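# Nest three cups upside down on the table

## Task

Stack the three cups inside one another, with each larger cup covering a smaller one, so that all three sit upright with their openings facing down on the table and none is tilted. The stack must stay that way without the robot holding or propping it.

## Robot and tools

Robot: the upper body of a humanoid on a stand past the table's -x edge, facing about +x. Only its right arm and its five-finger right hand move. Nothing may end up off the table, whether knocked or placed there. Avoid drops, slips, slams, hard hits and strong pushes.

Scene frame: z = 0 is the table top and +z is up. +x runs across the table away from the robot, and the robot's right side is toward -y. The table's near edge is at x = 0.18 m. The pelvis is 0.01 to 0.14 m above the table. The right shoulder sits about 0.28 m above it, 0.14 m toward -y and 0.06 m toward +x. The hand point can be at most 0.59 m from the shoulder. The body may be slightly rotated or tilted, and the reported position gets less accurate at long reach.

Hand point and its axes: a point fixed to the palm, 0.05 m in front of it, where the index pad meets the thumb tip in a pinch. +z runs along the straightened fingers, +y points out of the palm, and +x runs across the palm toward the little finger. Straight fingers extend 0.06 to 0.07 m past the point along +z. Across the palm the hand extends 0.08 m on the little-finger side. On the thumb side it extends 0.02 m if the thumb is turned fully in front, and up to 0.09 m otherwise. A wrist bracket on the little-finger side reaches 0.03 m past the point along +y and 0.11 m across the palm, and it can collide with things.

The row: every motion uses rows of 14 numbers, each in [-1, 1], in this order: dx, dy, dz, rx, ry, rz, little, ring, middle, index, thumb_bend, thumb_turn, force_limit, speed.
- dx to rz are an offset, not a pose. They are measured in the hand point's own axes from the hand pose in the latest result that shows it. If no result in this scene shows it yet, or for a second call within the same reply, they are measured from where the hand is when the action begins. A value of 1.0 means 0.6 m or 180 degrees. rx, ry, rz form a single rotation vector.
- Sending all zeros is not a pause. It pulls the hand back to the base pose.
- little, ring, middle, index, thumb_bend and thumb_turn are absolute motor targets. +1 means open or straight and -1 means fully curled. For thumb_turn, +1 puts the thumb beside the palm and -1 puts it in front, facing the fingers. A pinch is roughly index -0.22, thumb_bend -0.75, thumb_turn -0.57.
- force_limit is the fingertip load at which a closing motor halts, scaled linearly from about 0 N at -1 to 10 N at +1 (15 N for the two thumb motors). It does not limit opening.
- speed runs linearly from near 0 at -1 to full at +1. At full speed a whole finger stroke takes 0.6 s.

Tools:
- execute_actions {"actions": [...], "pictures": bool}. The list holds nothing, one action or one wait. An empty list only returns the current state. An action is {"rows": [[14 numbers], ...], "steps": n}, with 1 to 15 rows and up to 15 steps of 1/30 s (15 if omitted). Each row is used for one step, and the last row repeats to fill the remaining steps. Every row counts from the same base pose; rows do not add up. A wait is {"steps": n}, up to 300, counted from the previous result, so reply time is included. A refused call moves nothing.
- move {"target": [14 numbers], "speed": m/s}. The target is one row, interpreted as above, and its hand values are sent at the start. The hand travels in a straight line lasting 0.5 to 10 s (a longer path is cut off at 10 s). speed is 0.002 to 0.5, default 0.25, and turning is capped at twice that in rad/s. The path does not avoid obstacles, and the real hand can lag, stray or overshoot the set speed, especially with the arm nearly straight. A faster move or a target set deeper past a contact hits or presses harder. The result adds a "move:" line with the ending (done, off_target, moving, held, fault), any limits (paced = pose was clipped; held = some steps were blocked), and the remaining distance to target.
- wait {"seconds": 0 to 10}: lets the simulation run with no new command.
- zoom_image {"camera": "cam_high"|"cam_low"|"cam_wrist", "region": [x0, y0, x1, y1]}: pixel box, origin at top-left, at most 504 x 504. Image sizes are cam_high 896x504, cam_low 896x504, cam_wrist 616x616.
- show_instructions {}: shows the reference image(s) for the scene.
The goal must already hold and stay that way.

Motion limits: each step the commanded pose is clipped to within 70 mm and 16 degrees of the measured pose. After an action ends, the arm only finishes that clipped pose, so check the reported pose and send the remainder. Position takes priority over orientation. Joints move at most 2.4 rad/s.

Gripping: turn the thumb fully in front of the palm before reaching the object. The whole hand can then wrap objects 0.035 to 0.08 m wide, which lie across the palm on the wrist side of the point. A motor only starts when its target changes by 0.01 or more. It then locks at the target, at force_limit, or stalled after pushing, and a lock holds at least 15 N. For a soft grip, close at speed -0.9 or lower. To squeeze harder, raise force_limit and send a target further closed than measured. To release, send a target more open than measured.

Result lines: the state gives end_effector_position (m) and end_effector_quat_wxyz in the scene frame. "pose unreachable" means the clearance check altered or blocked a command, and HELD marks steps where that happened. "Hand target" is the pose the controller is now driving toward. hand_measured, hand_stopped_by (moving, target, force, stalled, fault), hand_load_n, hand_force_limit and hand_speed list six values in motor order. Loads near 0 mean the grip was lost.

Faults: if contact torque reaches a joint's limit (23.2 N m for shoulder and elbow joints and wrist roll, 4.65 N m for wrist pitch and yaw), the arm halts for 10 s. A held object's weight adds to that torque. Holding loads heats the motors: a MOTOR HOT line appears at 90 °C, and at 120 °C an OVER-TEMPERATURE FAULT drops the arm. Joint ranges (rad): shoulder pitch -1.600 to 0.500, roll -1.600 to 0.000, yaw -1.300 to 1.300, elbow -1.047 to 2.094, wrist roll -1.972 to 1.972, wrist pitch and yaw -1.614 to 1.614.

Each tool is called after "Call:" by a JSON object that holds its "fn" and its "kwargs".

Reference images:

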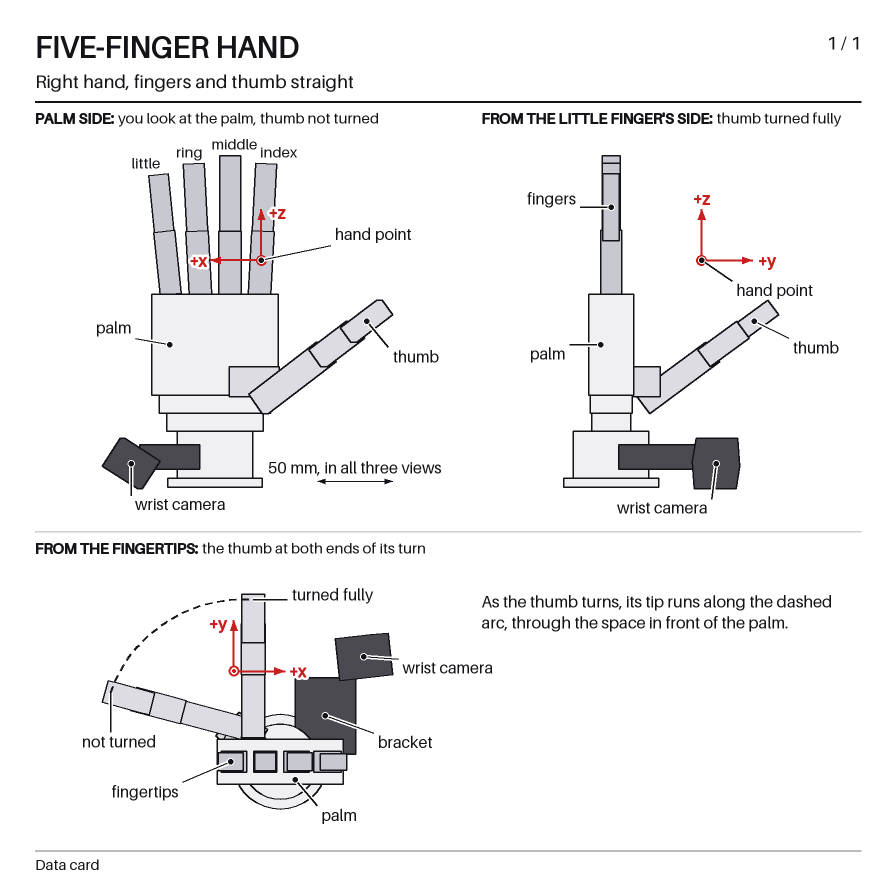

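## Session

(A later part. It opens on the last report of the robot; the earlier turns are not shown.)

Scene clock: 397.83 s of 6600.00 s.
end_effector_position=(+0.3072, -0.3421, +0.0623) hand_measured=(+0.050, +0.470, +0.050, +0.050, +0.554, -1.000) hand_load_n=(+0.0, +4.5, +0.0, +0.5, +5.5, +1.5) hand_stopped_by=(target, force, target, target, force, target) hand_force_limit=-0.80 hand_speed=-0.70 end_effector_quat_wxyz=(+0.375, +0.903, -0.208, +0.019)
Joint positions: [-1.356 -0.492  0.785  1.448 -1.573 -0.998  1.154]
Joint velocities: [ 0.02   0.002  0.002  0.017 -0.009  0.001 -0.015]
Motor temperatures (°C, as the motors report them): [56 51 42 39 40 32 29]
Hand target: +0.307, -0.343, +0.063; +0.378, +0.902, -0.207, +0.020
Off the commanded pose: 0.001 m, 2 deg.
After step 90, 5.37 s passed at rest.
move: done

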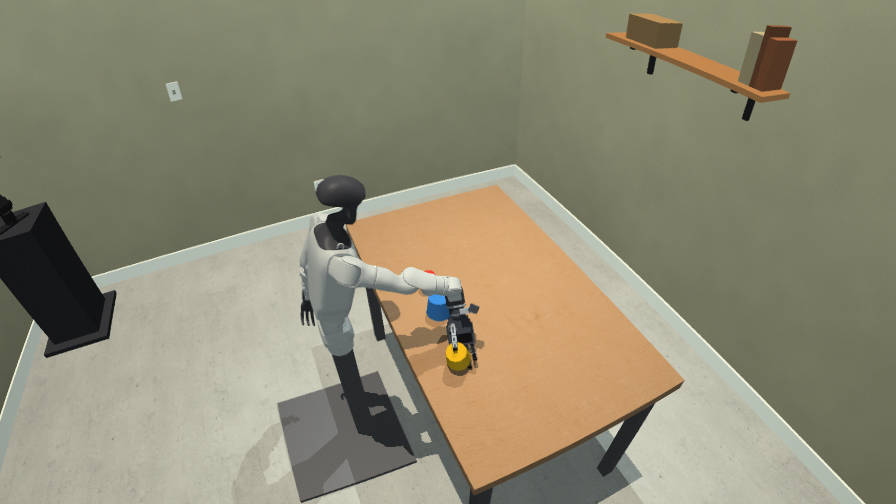

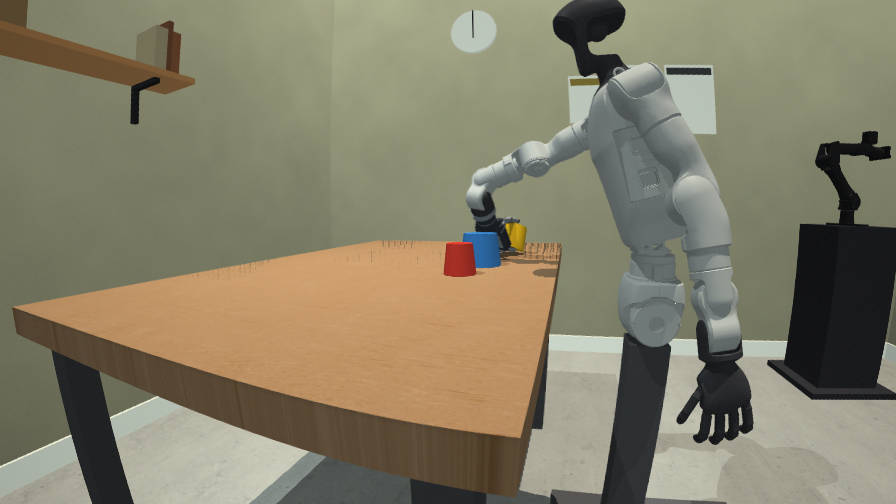

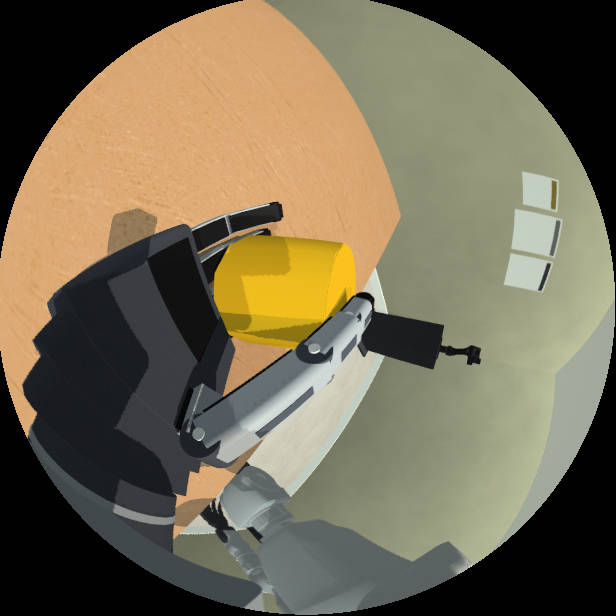

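Call:
{"fn": "move", "kwargs": {"target": [-0.002,-0.010,0.010,0,0,0,0.05,0.1,0.05,0.05,-0.35,-1,-0.8,-0.7], "speed": 0.02}}

Call:
{"fn": "move", "kwargs": {"target": [0,0,0,0,0,0,0.05,0.55,0.55,0.55,1,-1,-0.8,-0.7]}}

Call:
{"fn": "zoom_image", "kwargs": {"camera": "cam_high", "region": [410, 300, 500, 390]}}

Call:
{"fn": "zoom_image", "kwargs": {"camera": "cam_low", "region": [460, 180, 560, 280]}}

Scene clock: 404.33 s of 6600.00 s.
end_effector_position=(+0.3081, -0.3441, +0.0592) hand_measured=(+0.050, +0.470, +0.050, +0.050, +0.554, -1.000) hand_load_n=(+0.0, +3.0, +0.0, +0.5, +5.5, +1.5) hand_stopped_by=(target, force, target, target, force, target) hand_force_limit=-0.80 hand_speed=-0.70 end_effector_quat_wxyz=(+0.380, +0.901, -0.207, +0.026)
Joint positions: [-1.344 -0.487  0.794  1.445 -1.588 -0.973  1.14 ]
Joint velocities: [-0.003  0.006 -0.006  0.    -0.023  0.    -0.01 ]
Motor temperatures (°C, as the motors report them): [56 50 42 39 40 32 29]
Hand target: +0.307, -0.342, +0.054; +0.374, +0.904, -0.205, +0.025
Off the commanded pose: 0.006 m, 1 deg.
After step 90, 2.80 s passed at rest.
move: off_target

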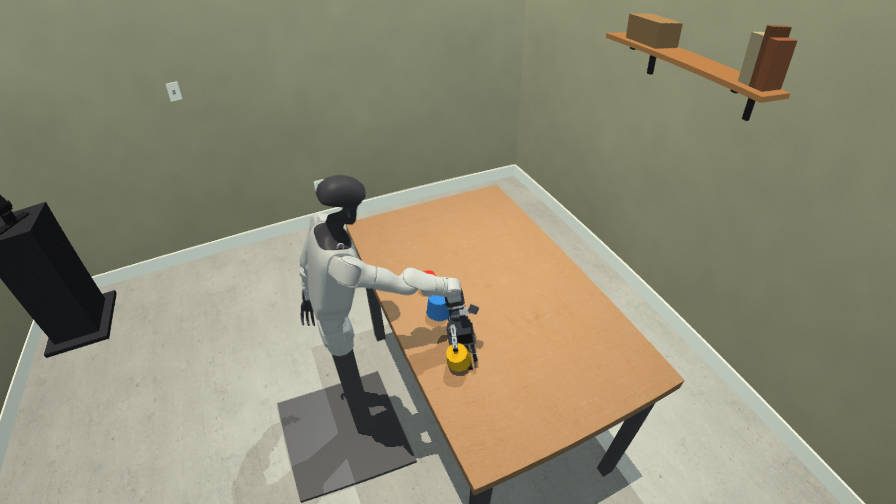

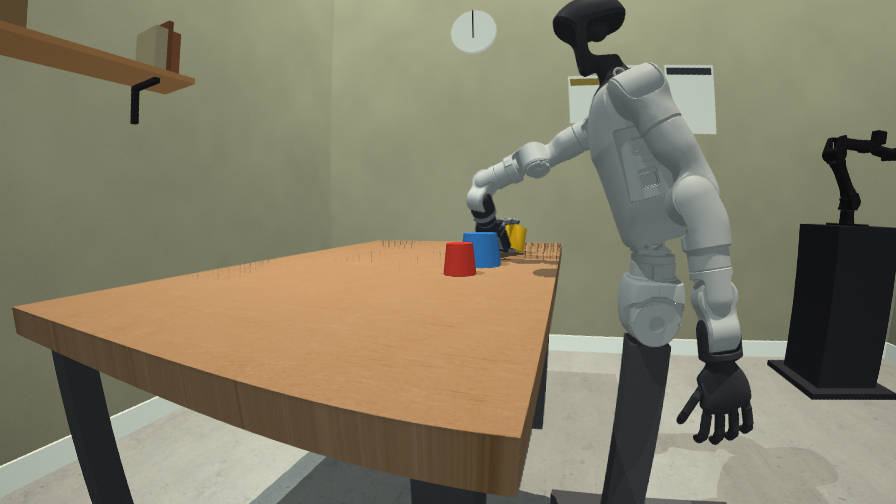

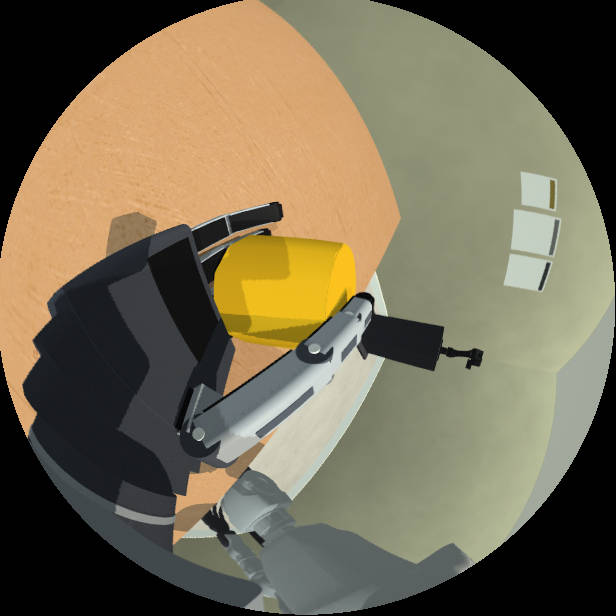

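Scene clock: 406.03 s of 6600.00 s.
end_effector_position=(+0.3082, -0.3488, +0.0703) hand_measured=(+0.050, +0.550, +0.550, +0.548, +1.000, -1.000) hand_load_n=(+0.0, +0.0, +0.0, -6.5, +0.0, +0.0) hand_stopped_by=(target, target, target, target, target, target) hand_force_limit=-0.80 hand_speed=-0.70 end_effector_quat_wxyz=(+0.399, +0.893, -0.206, +0.026)
Joint positions: [-1.35  -0.498  0.784  1.431 -1.595 -0.984  1.187]
Joint velocities: [ 0.003 -0.015 -0.012 -0.02   0.015 -0.001  0.018]
Motor temperatures (°C, as the motors report them): [56 50 42 39 40 32 29]
Hand target: +0.308, -0.344, +0.060; +0.380, +0.901, -0.207, +0.026
Off the commanded pose: 0.012 m, 2 deg.
move: off_target

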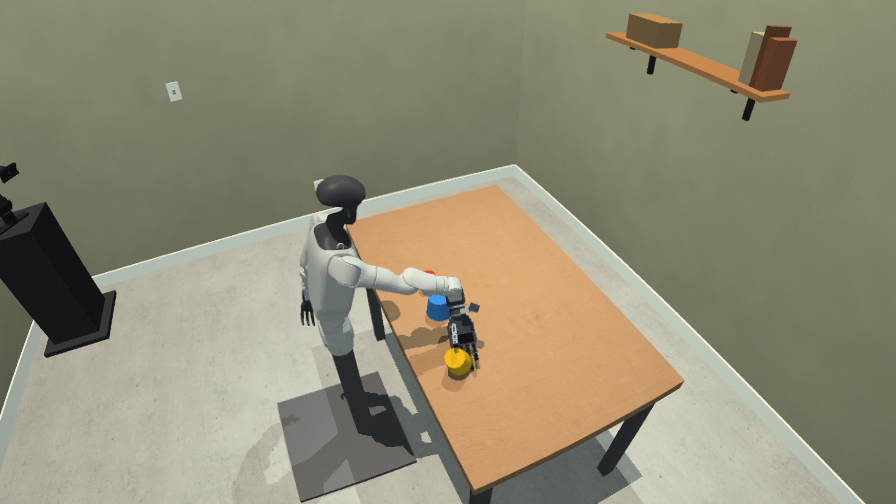

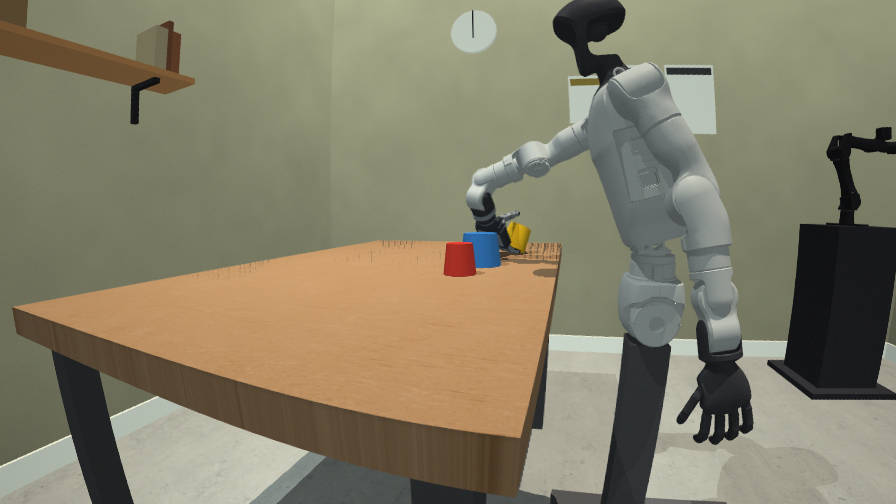

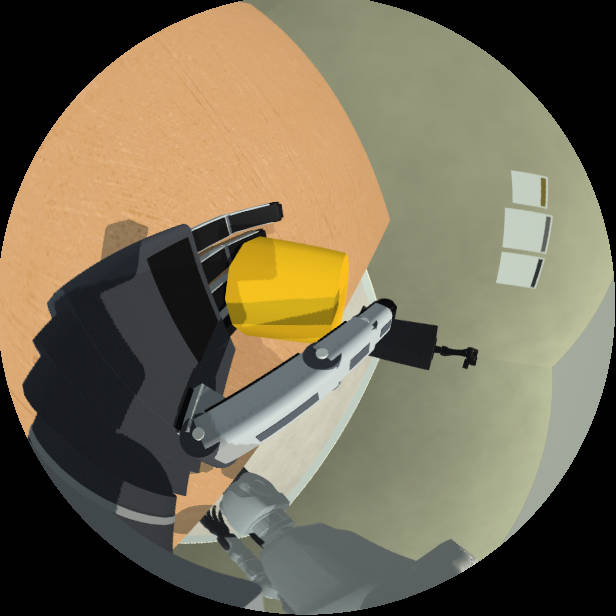

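Region (410, 300, 500, 390) of cam_high's 896x504 image, scaled by 5.600, with more detail than that image has.

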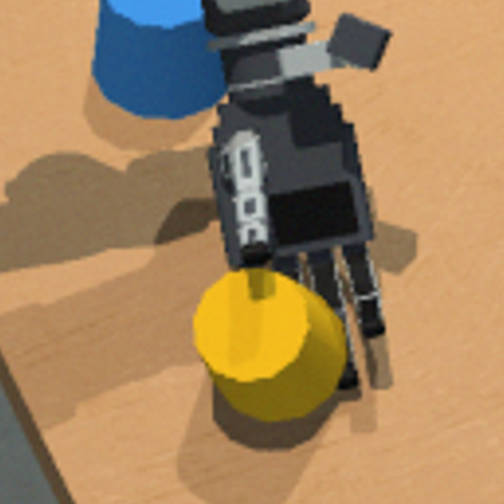

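Region (460, 180, 560, 280) of cam_low's 896x504 image, scaled by 5.040, with more detail than that image has.

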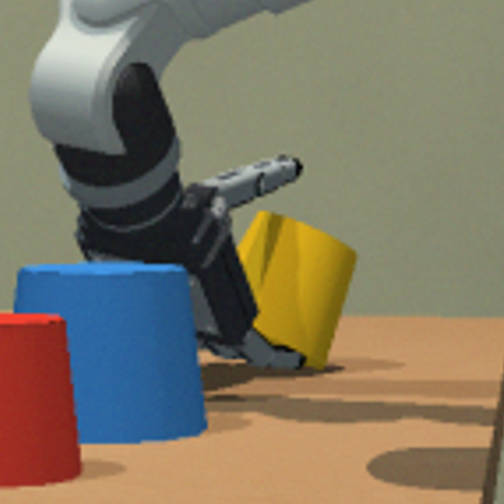

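Call:
{"fn": "move", "kwargs": {"target": [0.035,-0.075,-0.071,0,0,0,0.05,0.55,0.55,0.55,1,-1,-0.8,-0.7], "speed": 0.03}}

Call:
{"fn": "zoom_image", "kwargs": {"camera": "cam_high", "region": [410, 290, 510, 390]}}

Call:
{"fn": "zoom_image", "kwargs": {"camera": "cam_low", "region": [460, 180, 560, 280]}}

Scene clock: 414.73 s of 6600.00 s.
end_effector_position=(+0.3474, -0.2995, +0.0726) hand_measured=(+0.050, +0.550, +0.550, +0.548, +1.000, -1.000) hand_load_n=(+0.0, +0.0, +0.0, -0.5, +0.0, +0.0) hand_stopped_by=(target, target, target, target, target, target) hand_force_limit=-0.80 hand_speed=-0.70 end_effector_quat_wxyz=(+0.375, +0.905, -0.182, +0.086)
Joint positions: [-1.438 -0.356  0.783  1.451 -1.602 -0.906  1.203]
Joint velocities: [-0.015 -0.006 -0.008  0.014 -0.003  0.     0.   ]
Motor temperatures (°C, as the motors report them): [56 50 42 39 40 32 29]
Hand target: +0.348, -0.298, +0.072; +0.372, +0.906, -0.182, +0.088
Off the commanded pose: 0.003 m, 8 deg.
After step 90, 3.23 s passed at rest.
move: off_target

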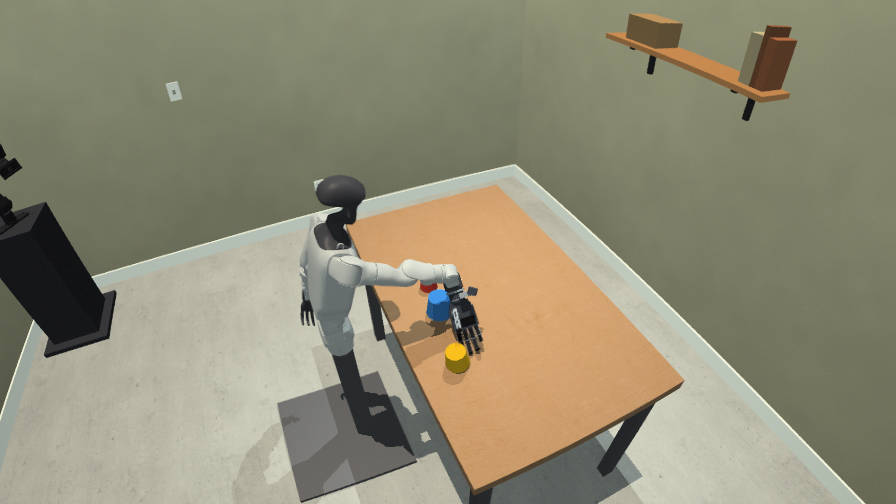

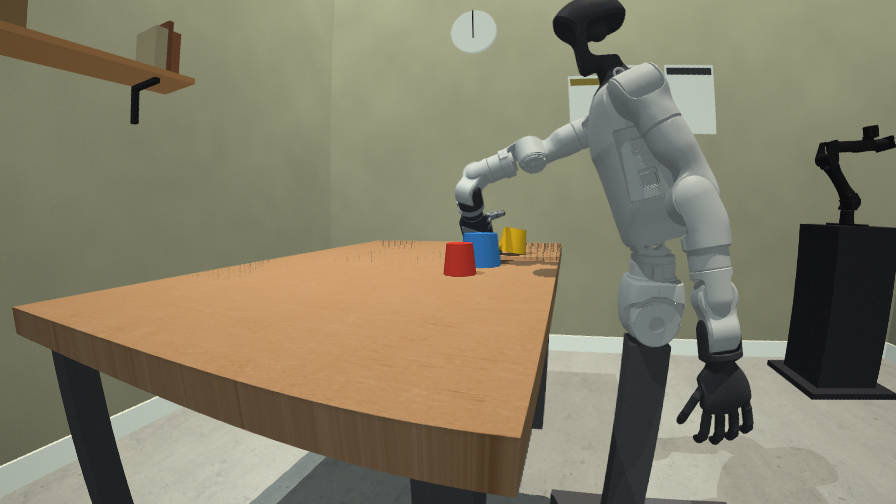

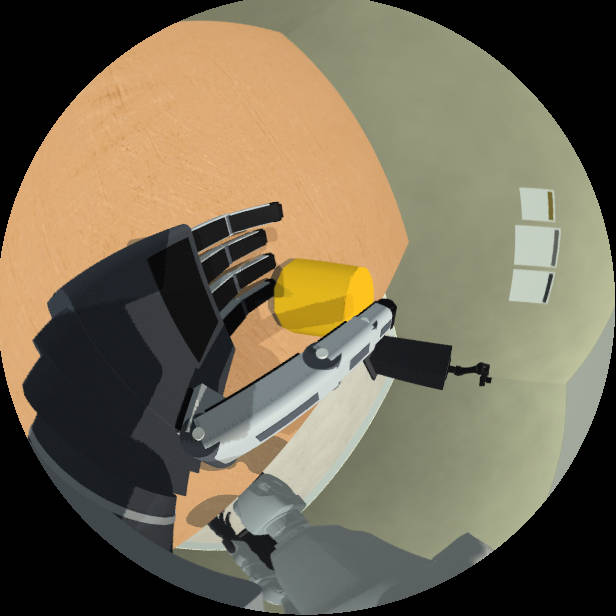

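Region (410, 290, 510, 390) of cam_high's 896x504 image, scaled by 5.040, with more detail than that image has.

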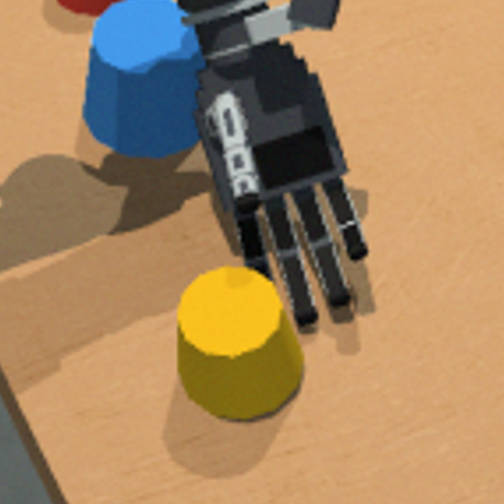

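Region (460, 180, 560, 280) of cam_low's 896x504 image, scaled by 5.040, with more detail than that image has.

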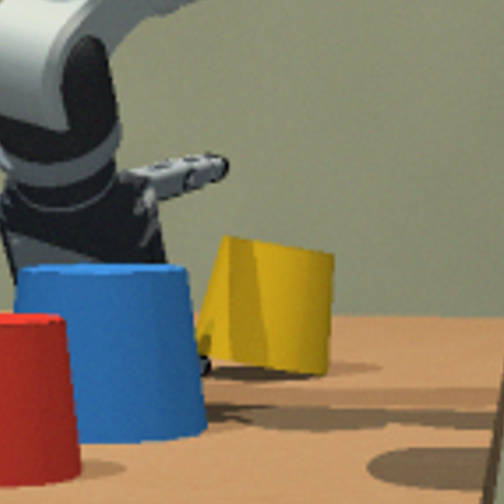

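Nearly free. Slide +x a bit more.

Call:
{"fn": "move", "kwargs": {"target": [0.035,-0.025,-0.015,0,0,0,0.05,0.55,0.55,0.55,1,-1,-0.8,-0.7], "speed": 0.03}}

Scene clock: 418.20 s of 6600.00 s.
end_effector_position=(+0.3708, -0.2882, +0.0741) hand_measured=(+0.050, +0.550, +0.550, +0.548, +1.000, -1.000) hand_load_n=(+0.0, +0.0, +0.0, +0.0, +0.0, +0.0) hand_stopped_by=(target, target, target, target, target, target) hand_force_limit=-0.80 hand_speed=-0.70 end_effector_quat_wxyz=(+0.353, +0.912, -0.165, +0.128)
Joint positions: [-1.474 -0.331  0.809  1.447 -1.634 -0.881  1.125]
Joint velocities: [ 0.    -0.003  0.015  0.02  -0.009  0.    -0.012]
Motor temperatures (°C, as the motors report them): [57 50 42 39 40 32 29]
Hand target: +0.372, -0.289, +0.075; +0.355, +0.911, -0.164, +0.130
Off the commanded pose: 0.002 m, 6 deg.
move: off_target

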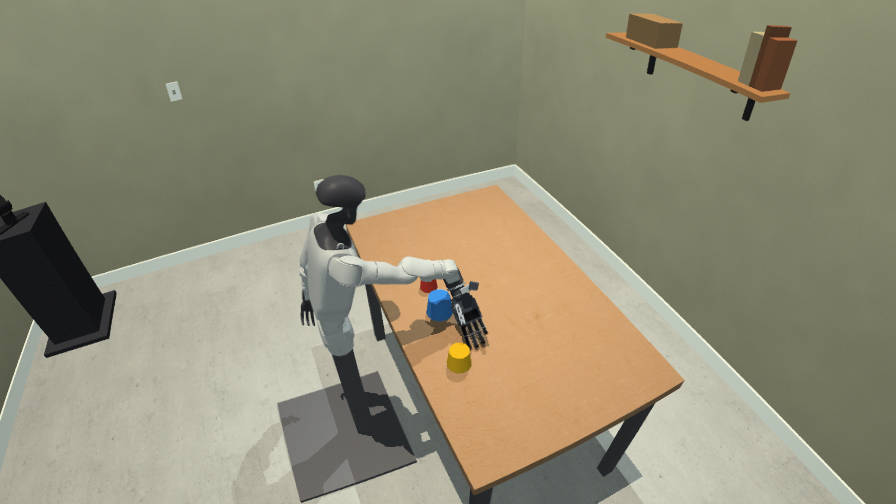

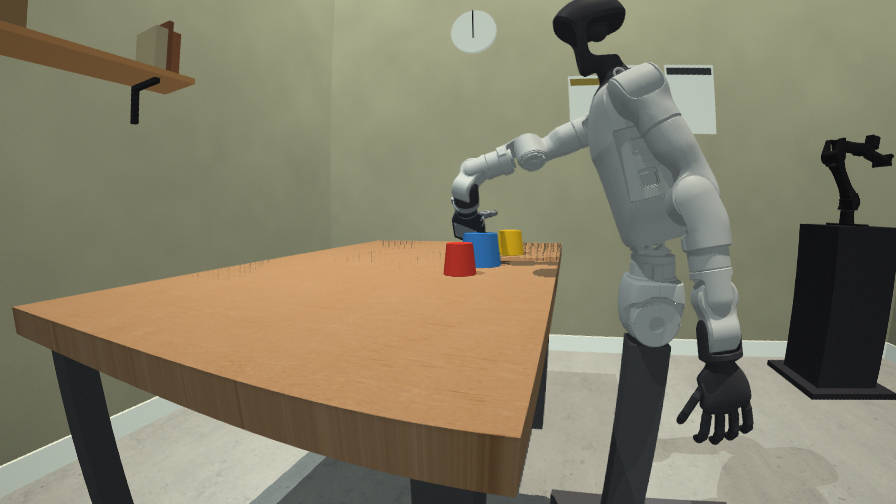

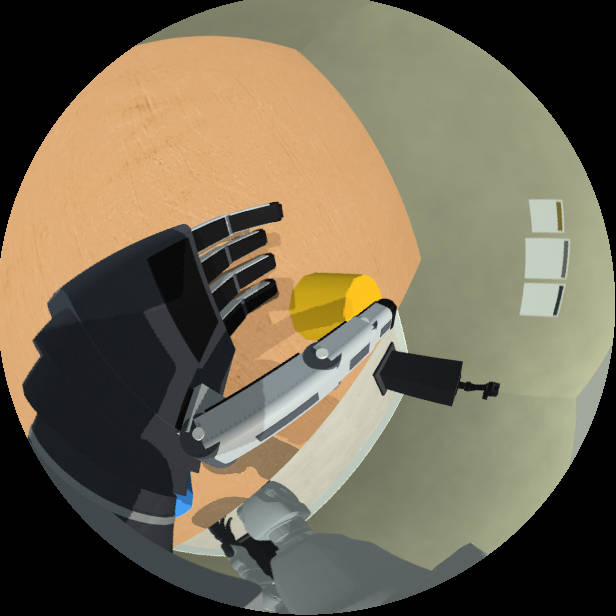

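Call:
{"fn": "move", "kwargs": {"target": [0.058,0.10,-0.12,0.25,0,0,1,1,1,1,1,-1,-0.2,0.5], "speed": 0.2}}

Scene clock: 425.17 s of 6600.00 s.
end_effector_position=(+0.3715, -0.2868, +0.1753) hand_measured=(+1.000, +1.000, +1.000, +1.000, +1.000, -1.000) hand_load_n=(+0.0, +0.0, +0.0, +0.0, +0.0, +0.0) hand_stopped_by=(target, target, target, target, target, target) hand_force_limit=-0.20 hand_speed=0.50 end_effector_quat_wxyz=(-0.023, +0.979, -0.094, +0.180)
Joint positions: [-1.438 -1.108  0.519  0.781 -0.442 -1.484  1.533]
Joint velocities: [ 0.     0.     0.    -0.008  0.005  0.005  0.   ]
Motor temperatures (°C, as the motors report them): [58 50 42 39 40 32 29]
Hand target: +0.371, -0.288, +0.175; -0.022, +0.979, -0.095, +0.180
Off the commanded pose: 0.002 m, 1 deg.
After step 90, 1.27 s passed at rest.
move: done

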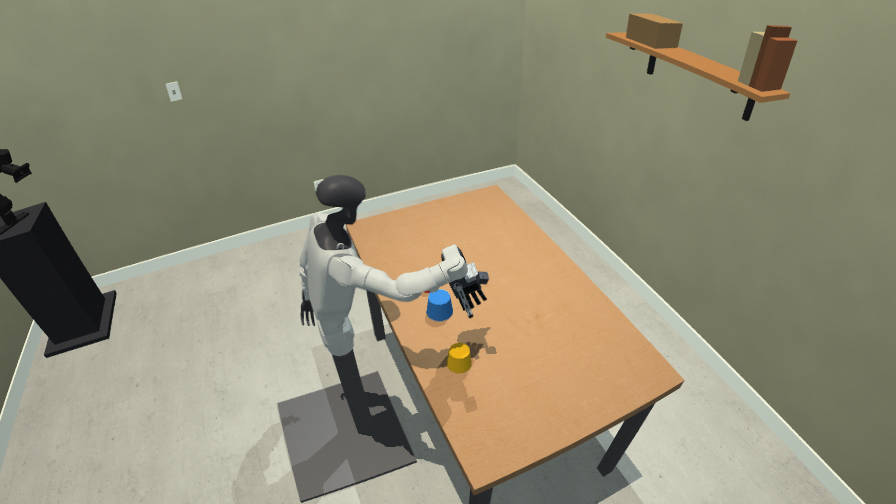

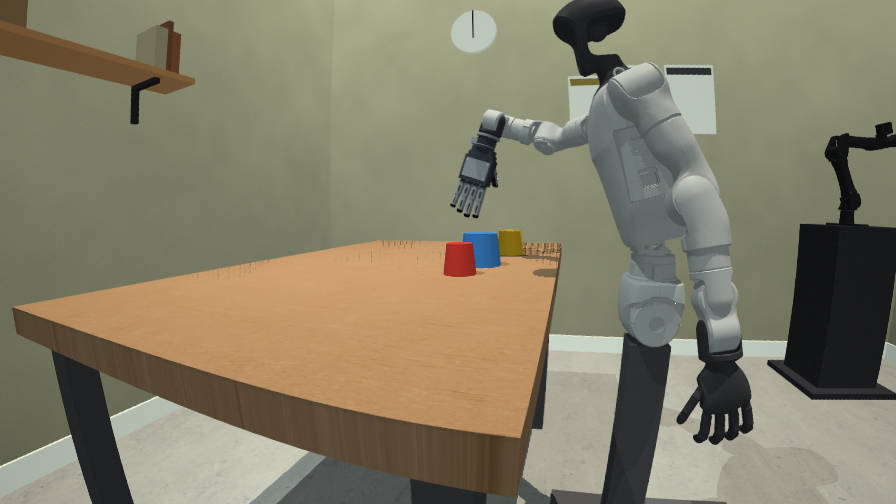

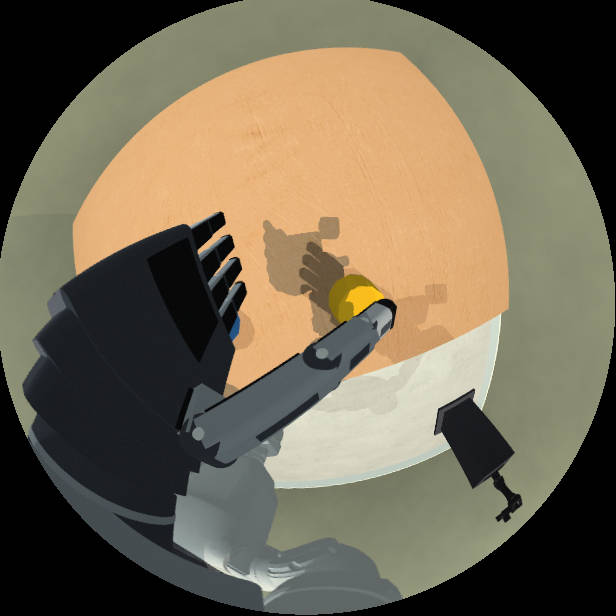

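Call:
{"fn": "move", "kwargs": {"target": [-0.093,0.089,0.065,0.128,0.068,0.384,1,1,1,1,1,-1,-0.2,0.5], "speed": 0.2}}

Call:
{"fn": "zoom_image", "kwargs": {"camera": "cam_high", "region": [390, 270, 530, 390]}}

Call:
{"fn": "zoom_image", "kwargs": {"camera": "cam_low", "region": [430, 150, 590, 290]}}

Scene clock: 436.97 s of 6600.00 s.
end_effector_position=(+0.3263, -0.3214, +0.1162) hand_measured=(+1.000, +1.000, +1.000, +1.000, +1.000, -1.000) hand_load_n=(+0.0, +0.0, +0.0, +0.0, +0.0, +0.0) hand_stopped_by=(target, target, target, target, target, target) hand_force_limit=-0.20 hand_speed=0.50 end_effector_quat_wxyz=(-0.290, +0.720, -0.584, +0.236)
Joint positions: [-0.187 -1.215 -0.455  0.377 -0.326 -0.641  1.046]
Joint velocities: [-0.005  0.002 -0.003 -0.002  0.006  0.002  0.   ]
Motor temperatures (°C, as the motors report them): [55 51 43 39 40 32 29]
Hand target: +0.327, -0.321, +0.117; -0.293, +0.718, -0.585, +0.237
Off the commanded pose: 0.007 m, 2 deg.
After step 90, 5.23 s passed at rest.
move: off_target

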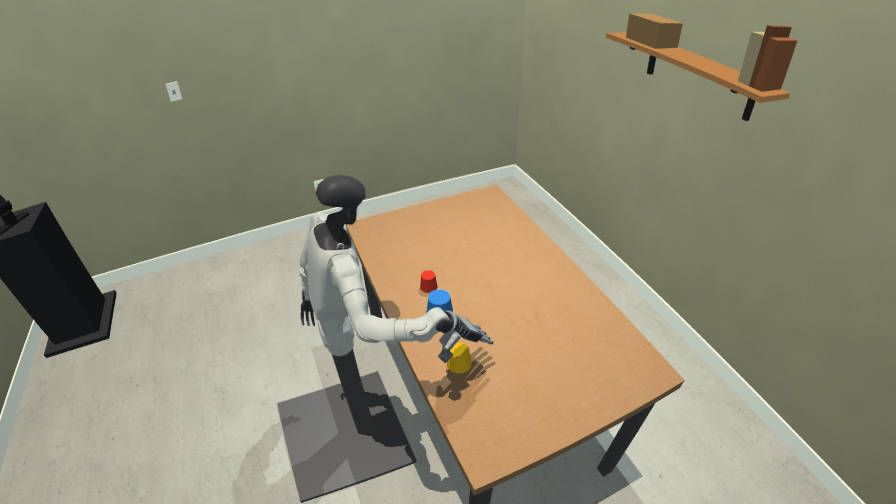

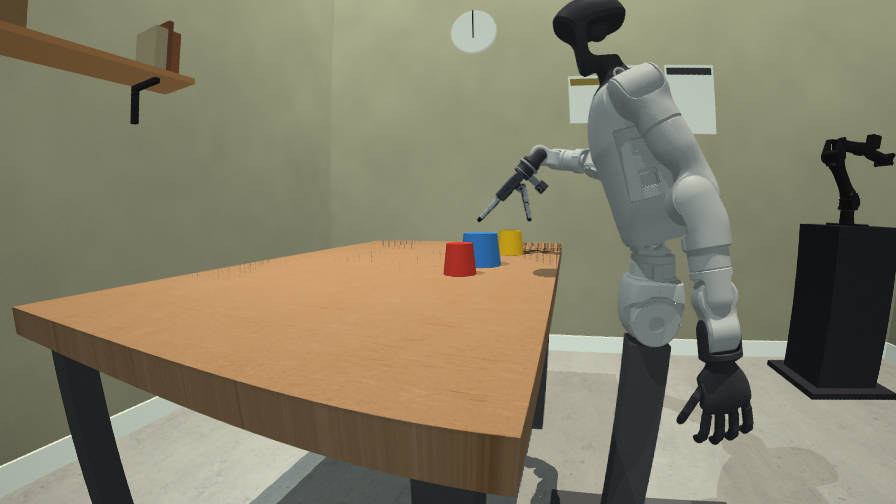

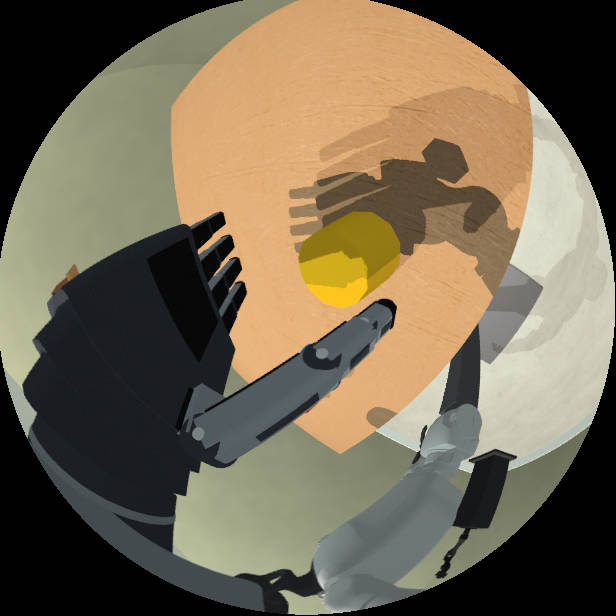

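Region (390, 270, 530, 390) of cam_high's 896x504 image, scaled by 3.600, with more detail than that image has; it fills the top 432 rows of this view, and the rest is white.

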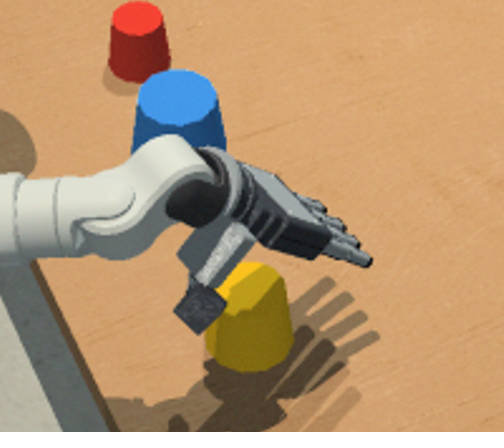

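Region (430, 150, 590, 290) of cam_low's 896x504 image, scaled by 3.150, with more detail than that image has; it fills the top 441 rows of this view, and the rest is white.

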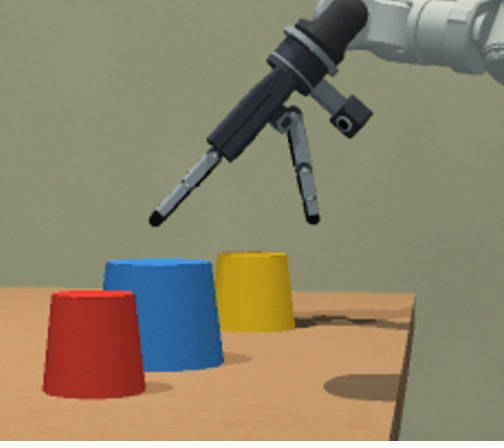

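Call:
{"fn": "execute_actions", "kwargs": {"actions": []}}

Scene clock: 449.90 s of 6600.00 s.
end_effector_position=(+0.3263, -0.3214, +0.1163) hand_measured=(+1.000, +1.000, +1.000, +1.000, +1.000, -1.000) hand_load_n=(+0.0, +0.0, +0.0, +0.0, +0.0, +0.0) hand_stopped_by=(target, target, target, target, target, target) hand_force_limit=-0.20 hand_speed=0.50 end_effector_quat_wxyz=(-0.290, +0.720, -0.585, +0.236)
Joint positions: [-0.187 -1.215 -0.456  0.377 -0.326 -0.641  1.046]
Joint velocities: [ 0.002  0.002 -0.009  0.008  0.     0.     0.   ]
Motor temperatures (°C, as the motors report them): [51 56 44 39 40 32 29]
Hand target: +0.327, -0.321, +0.117; -0.293, +0.718, -0.585, +0.237
Off the commanded pose: 0.007 m, 2 deg.
Steps of this call (steps 1 to 90: nothing new was sent; then 9.93 s passed at rest). Readings (end_effector_position | what the end effector reports):
1: (+0.3263, -0.3215, +0.1163) | hand_measured=(+1.000, +1.000, +1.000, +1.000, +1.000, -1.000) hand_load_n=(+0.0, +0.0, +0.0, +0.0, +0.0, +0.0) hand_stopped_by=(target, target, target, target, target, target) hand_force_limit=-0.20 hand_speed=0.50
2: (+0.3263, -0.3215, +0.1163) | hand_measured=(+1.000, +1.000, +1.000, +1.000, +1.000, -1.000) hand_load_n=(+0.0, +0.0, +0.0, +0.0, +0.0, +0.0) hand_stopped_by=(target, target, target, target, target, target) hand_force_limit=-0.20 hand_speed=0.50
4: (+0.3263, -0.3214, +0.1163) | hand_measured=(+1.000, +1.000, +1.000, +1.000, +1.000, -1.000) hand_load_n=(+0.0, +0.0, +0.0, +0.0, +0.0, +0.0) hand_stopped_by=(target, target, target, target, target, target) hand_force_limit=-0.20 hand_speed=0.50
8: (+0.3263, -0.3214, +0.1163) | hand_measured=(+1.000, +1.000, +1.000, +1.000, +1.000, -1.000) hand_load_n=(+0.0, +0.0, +0.0, +0.0, +0.0, +0.0) hand_stopped_by=(target, target, target, target, target, target) hand_force_limit=-0.20 hand_speed=0.50
90: the state above

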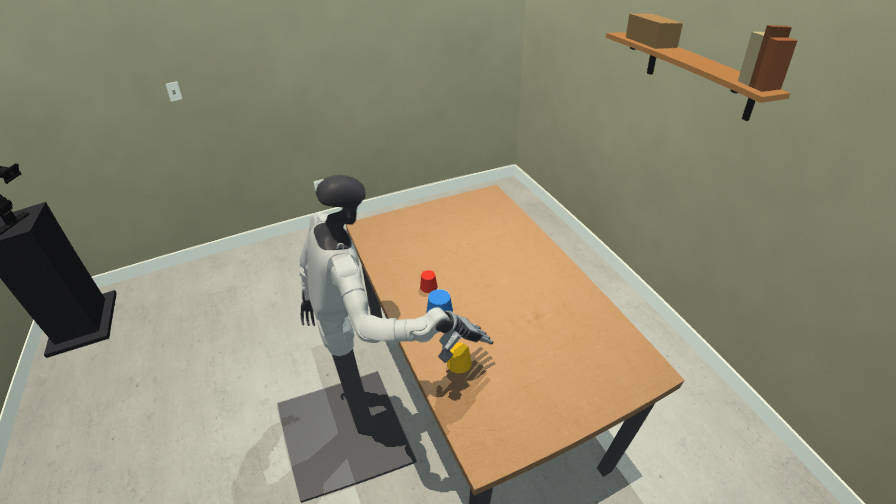

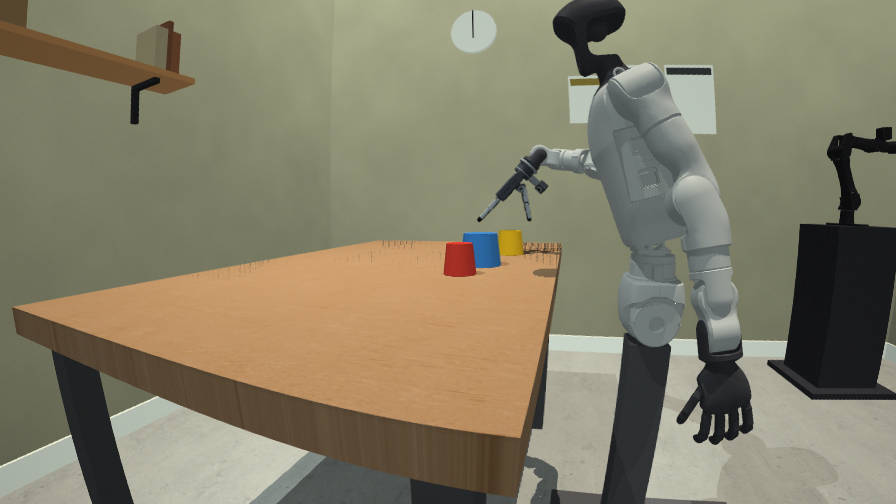

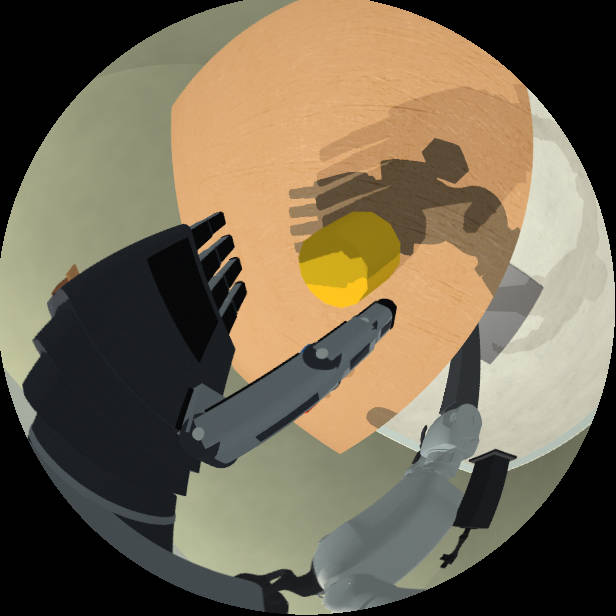

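Call:
{"fn": "move", "kwargs": {"target": [0.028,0.045,0.026,0,0,0,1,1,1,1,1,-1,-0.2,0.5], "speed": 0.06}}

Call:
{"fn": "zoom_image", "kwargs": {"camera": "cam_high", "region": [400,290,520,390]}}

Call:
{"fn": "zoom_image", "kwargs": {"camera": "cam_low", "region": [440,160,580,280]}}

Scene clock: 453.83 s of 6600.00 s.
end_effector_position=(+0.3226, -0.3407, +0.0877) hand_measured=(+1.000, +1.000, +1.000, +1.000, +1.000, -1.000) hand_load_n=(+0.0, +0.0, +0.0, +0.0, +0.0, +0.0) hand_stopped_by=(target, target, target, target, target, target) hand_force_limit=-0.20 hand_speed=0.50 end_effector_quat_wxyz=(-0.292, +0.717, -0.586, +0.239)
Joint positions: [-0.233 -1.201 -0.387  0.614 -0.439 -0.821  0.881]
Joint velocities: [-0.003  0.009  0.002  0.015  0.002 -0.01  -0.005]
Motor temperatures (°C, as the motors report them): [50 56 44 39 40 32 29]
Hand target: +0.323, -0.341, +0.087; -0.290, +0.718, -0.585, +0.240
Off the commanded pose: 0.002 m, 1 deg.
After step 90, 0.03 s passed at rest.
move: done

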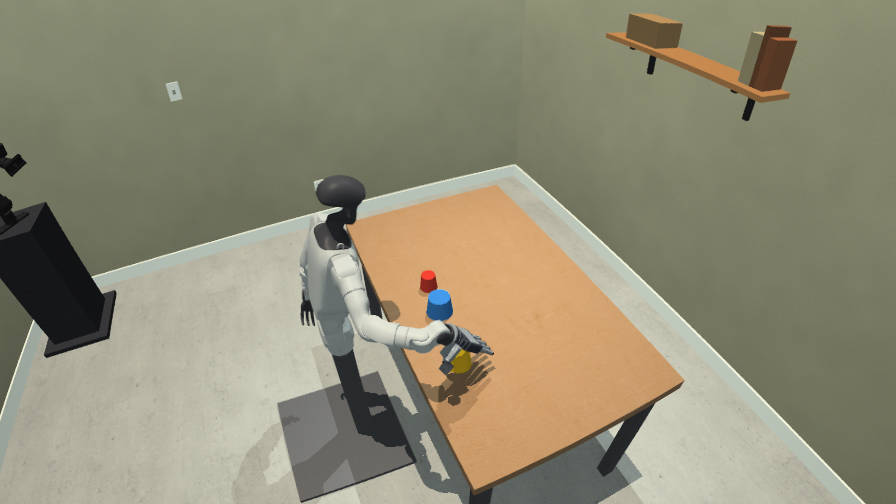

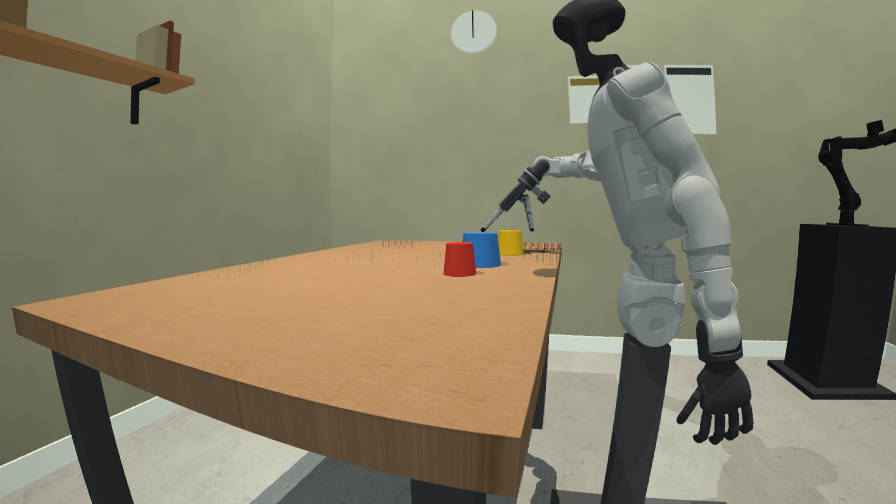

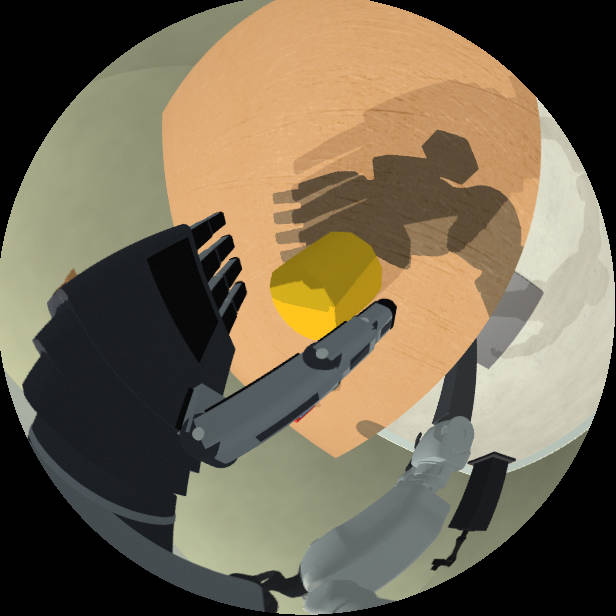

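Region (400, 290, 520, 390) of cam_high's 896x504 image, scaled by 4.200, with more detail than that image has.

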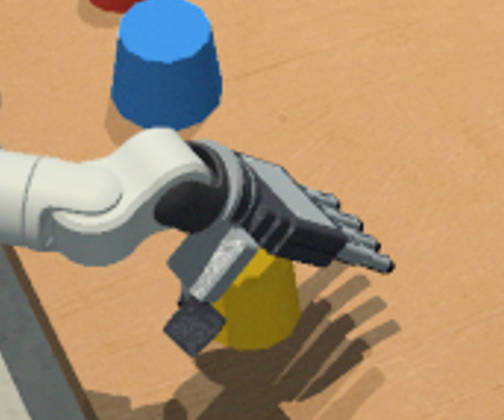

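Region (440, 160, 580, 280) of cam_low's 896x504 image, scaled by 3.600, with more detail than that image has; it fills the top 432 rows of this view, and the rest is white.

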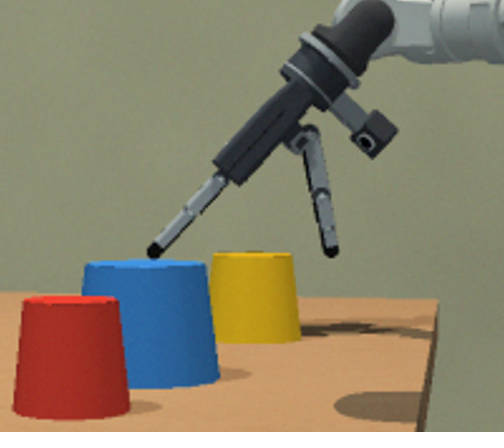

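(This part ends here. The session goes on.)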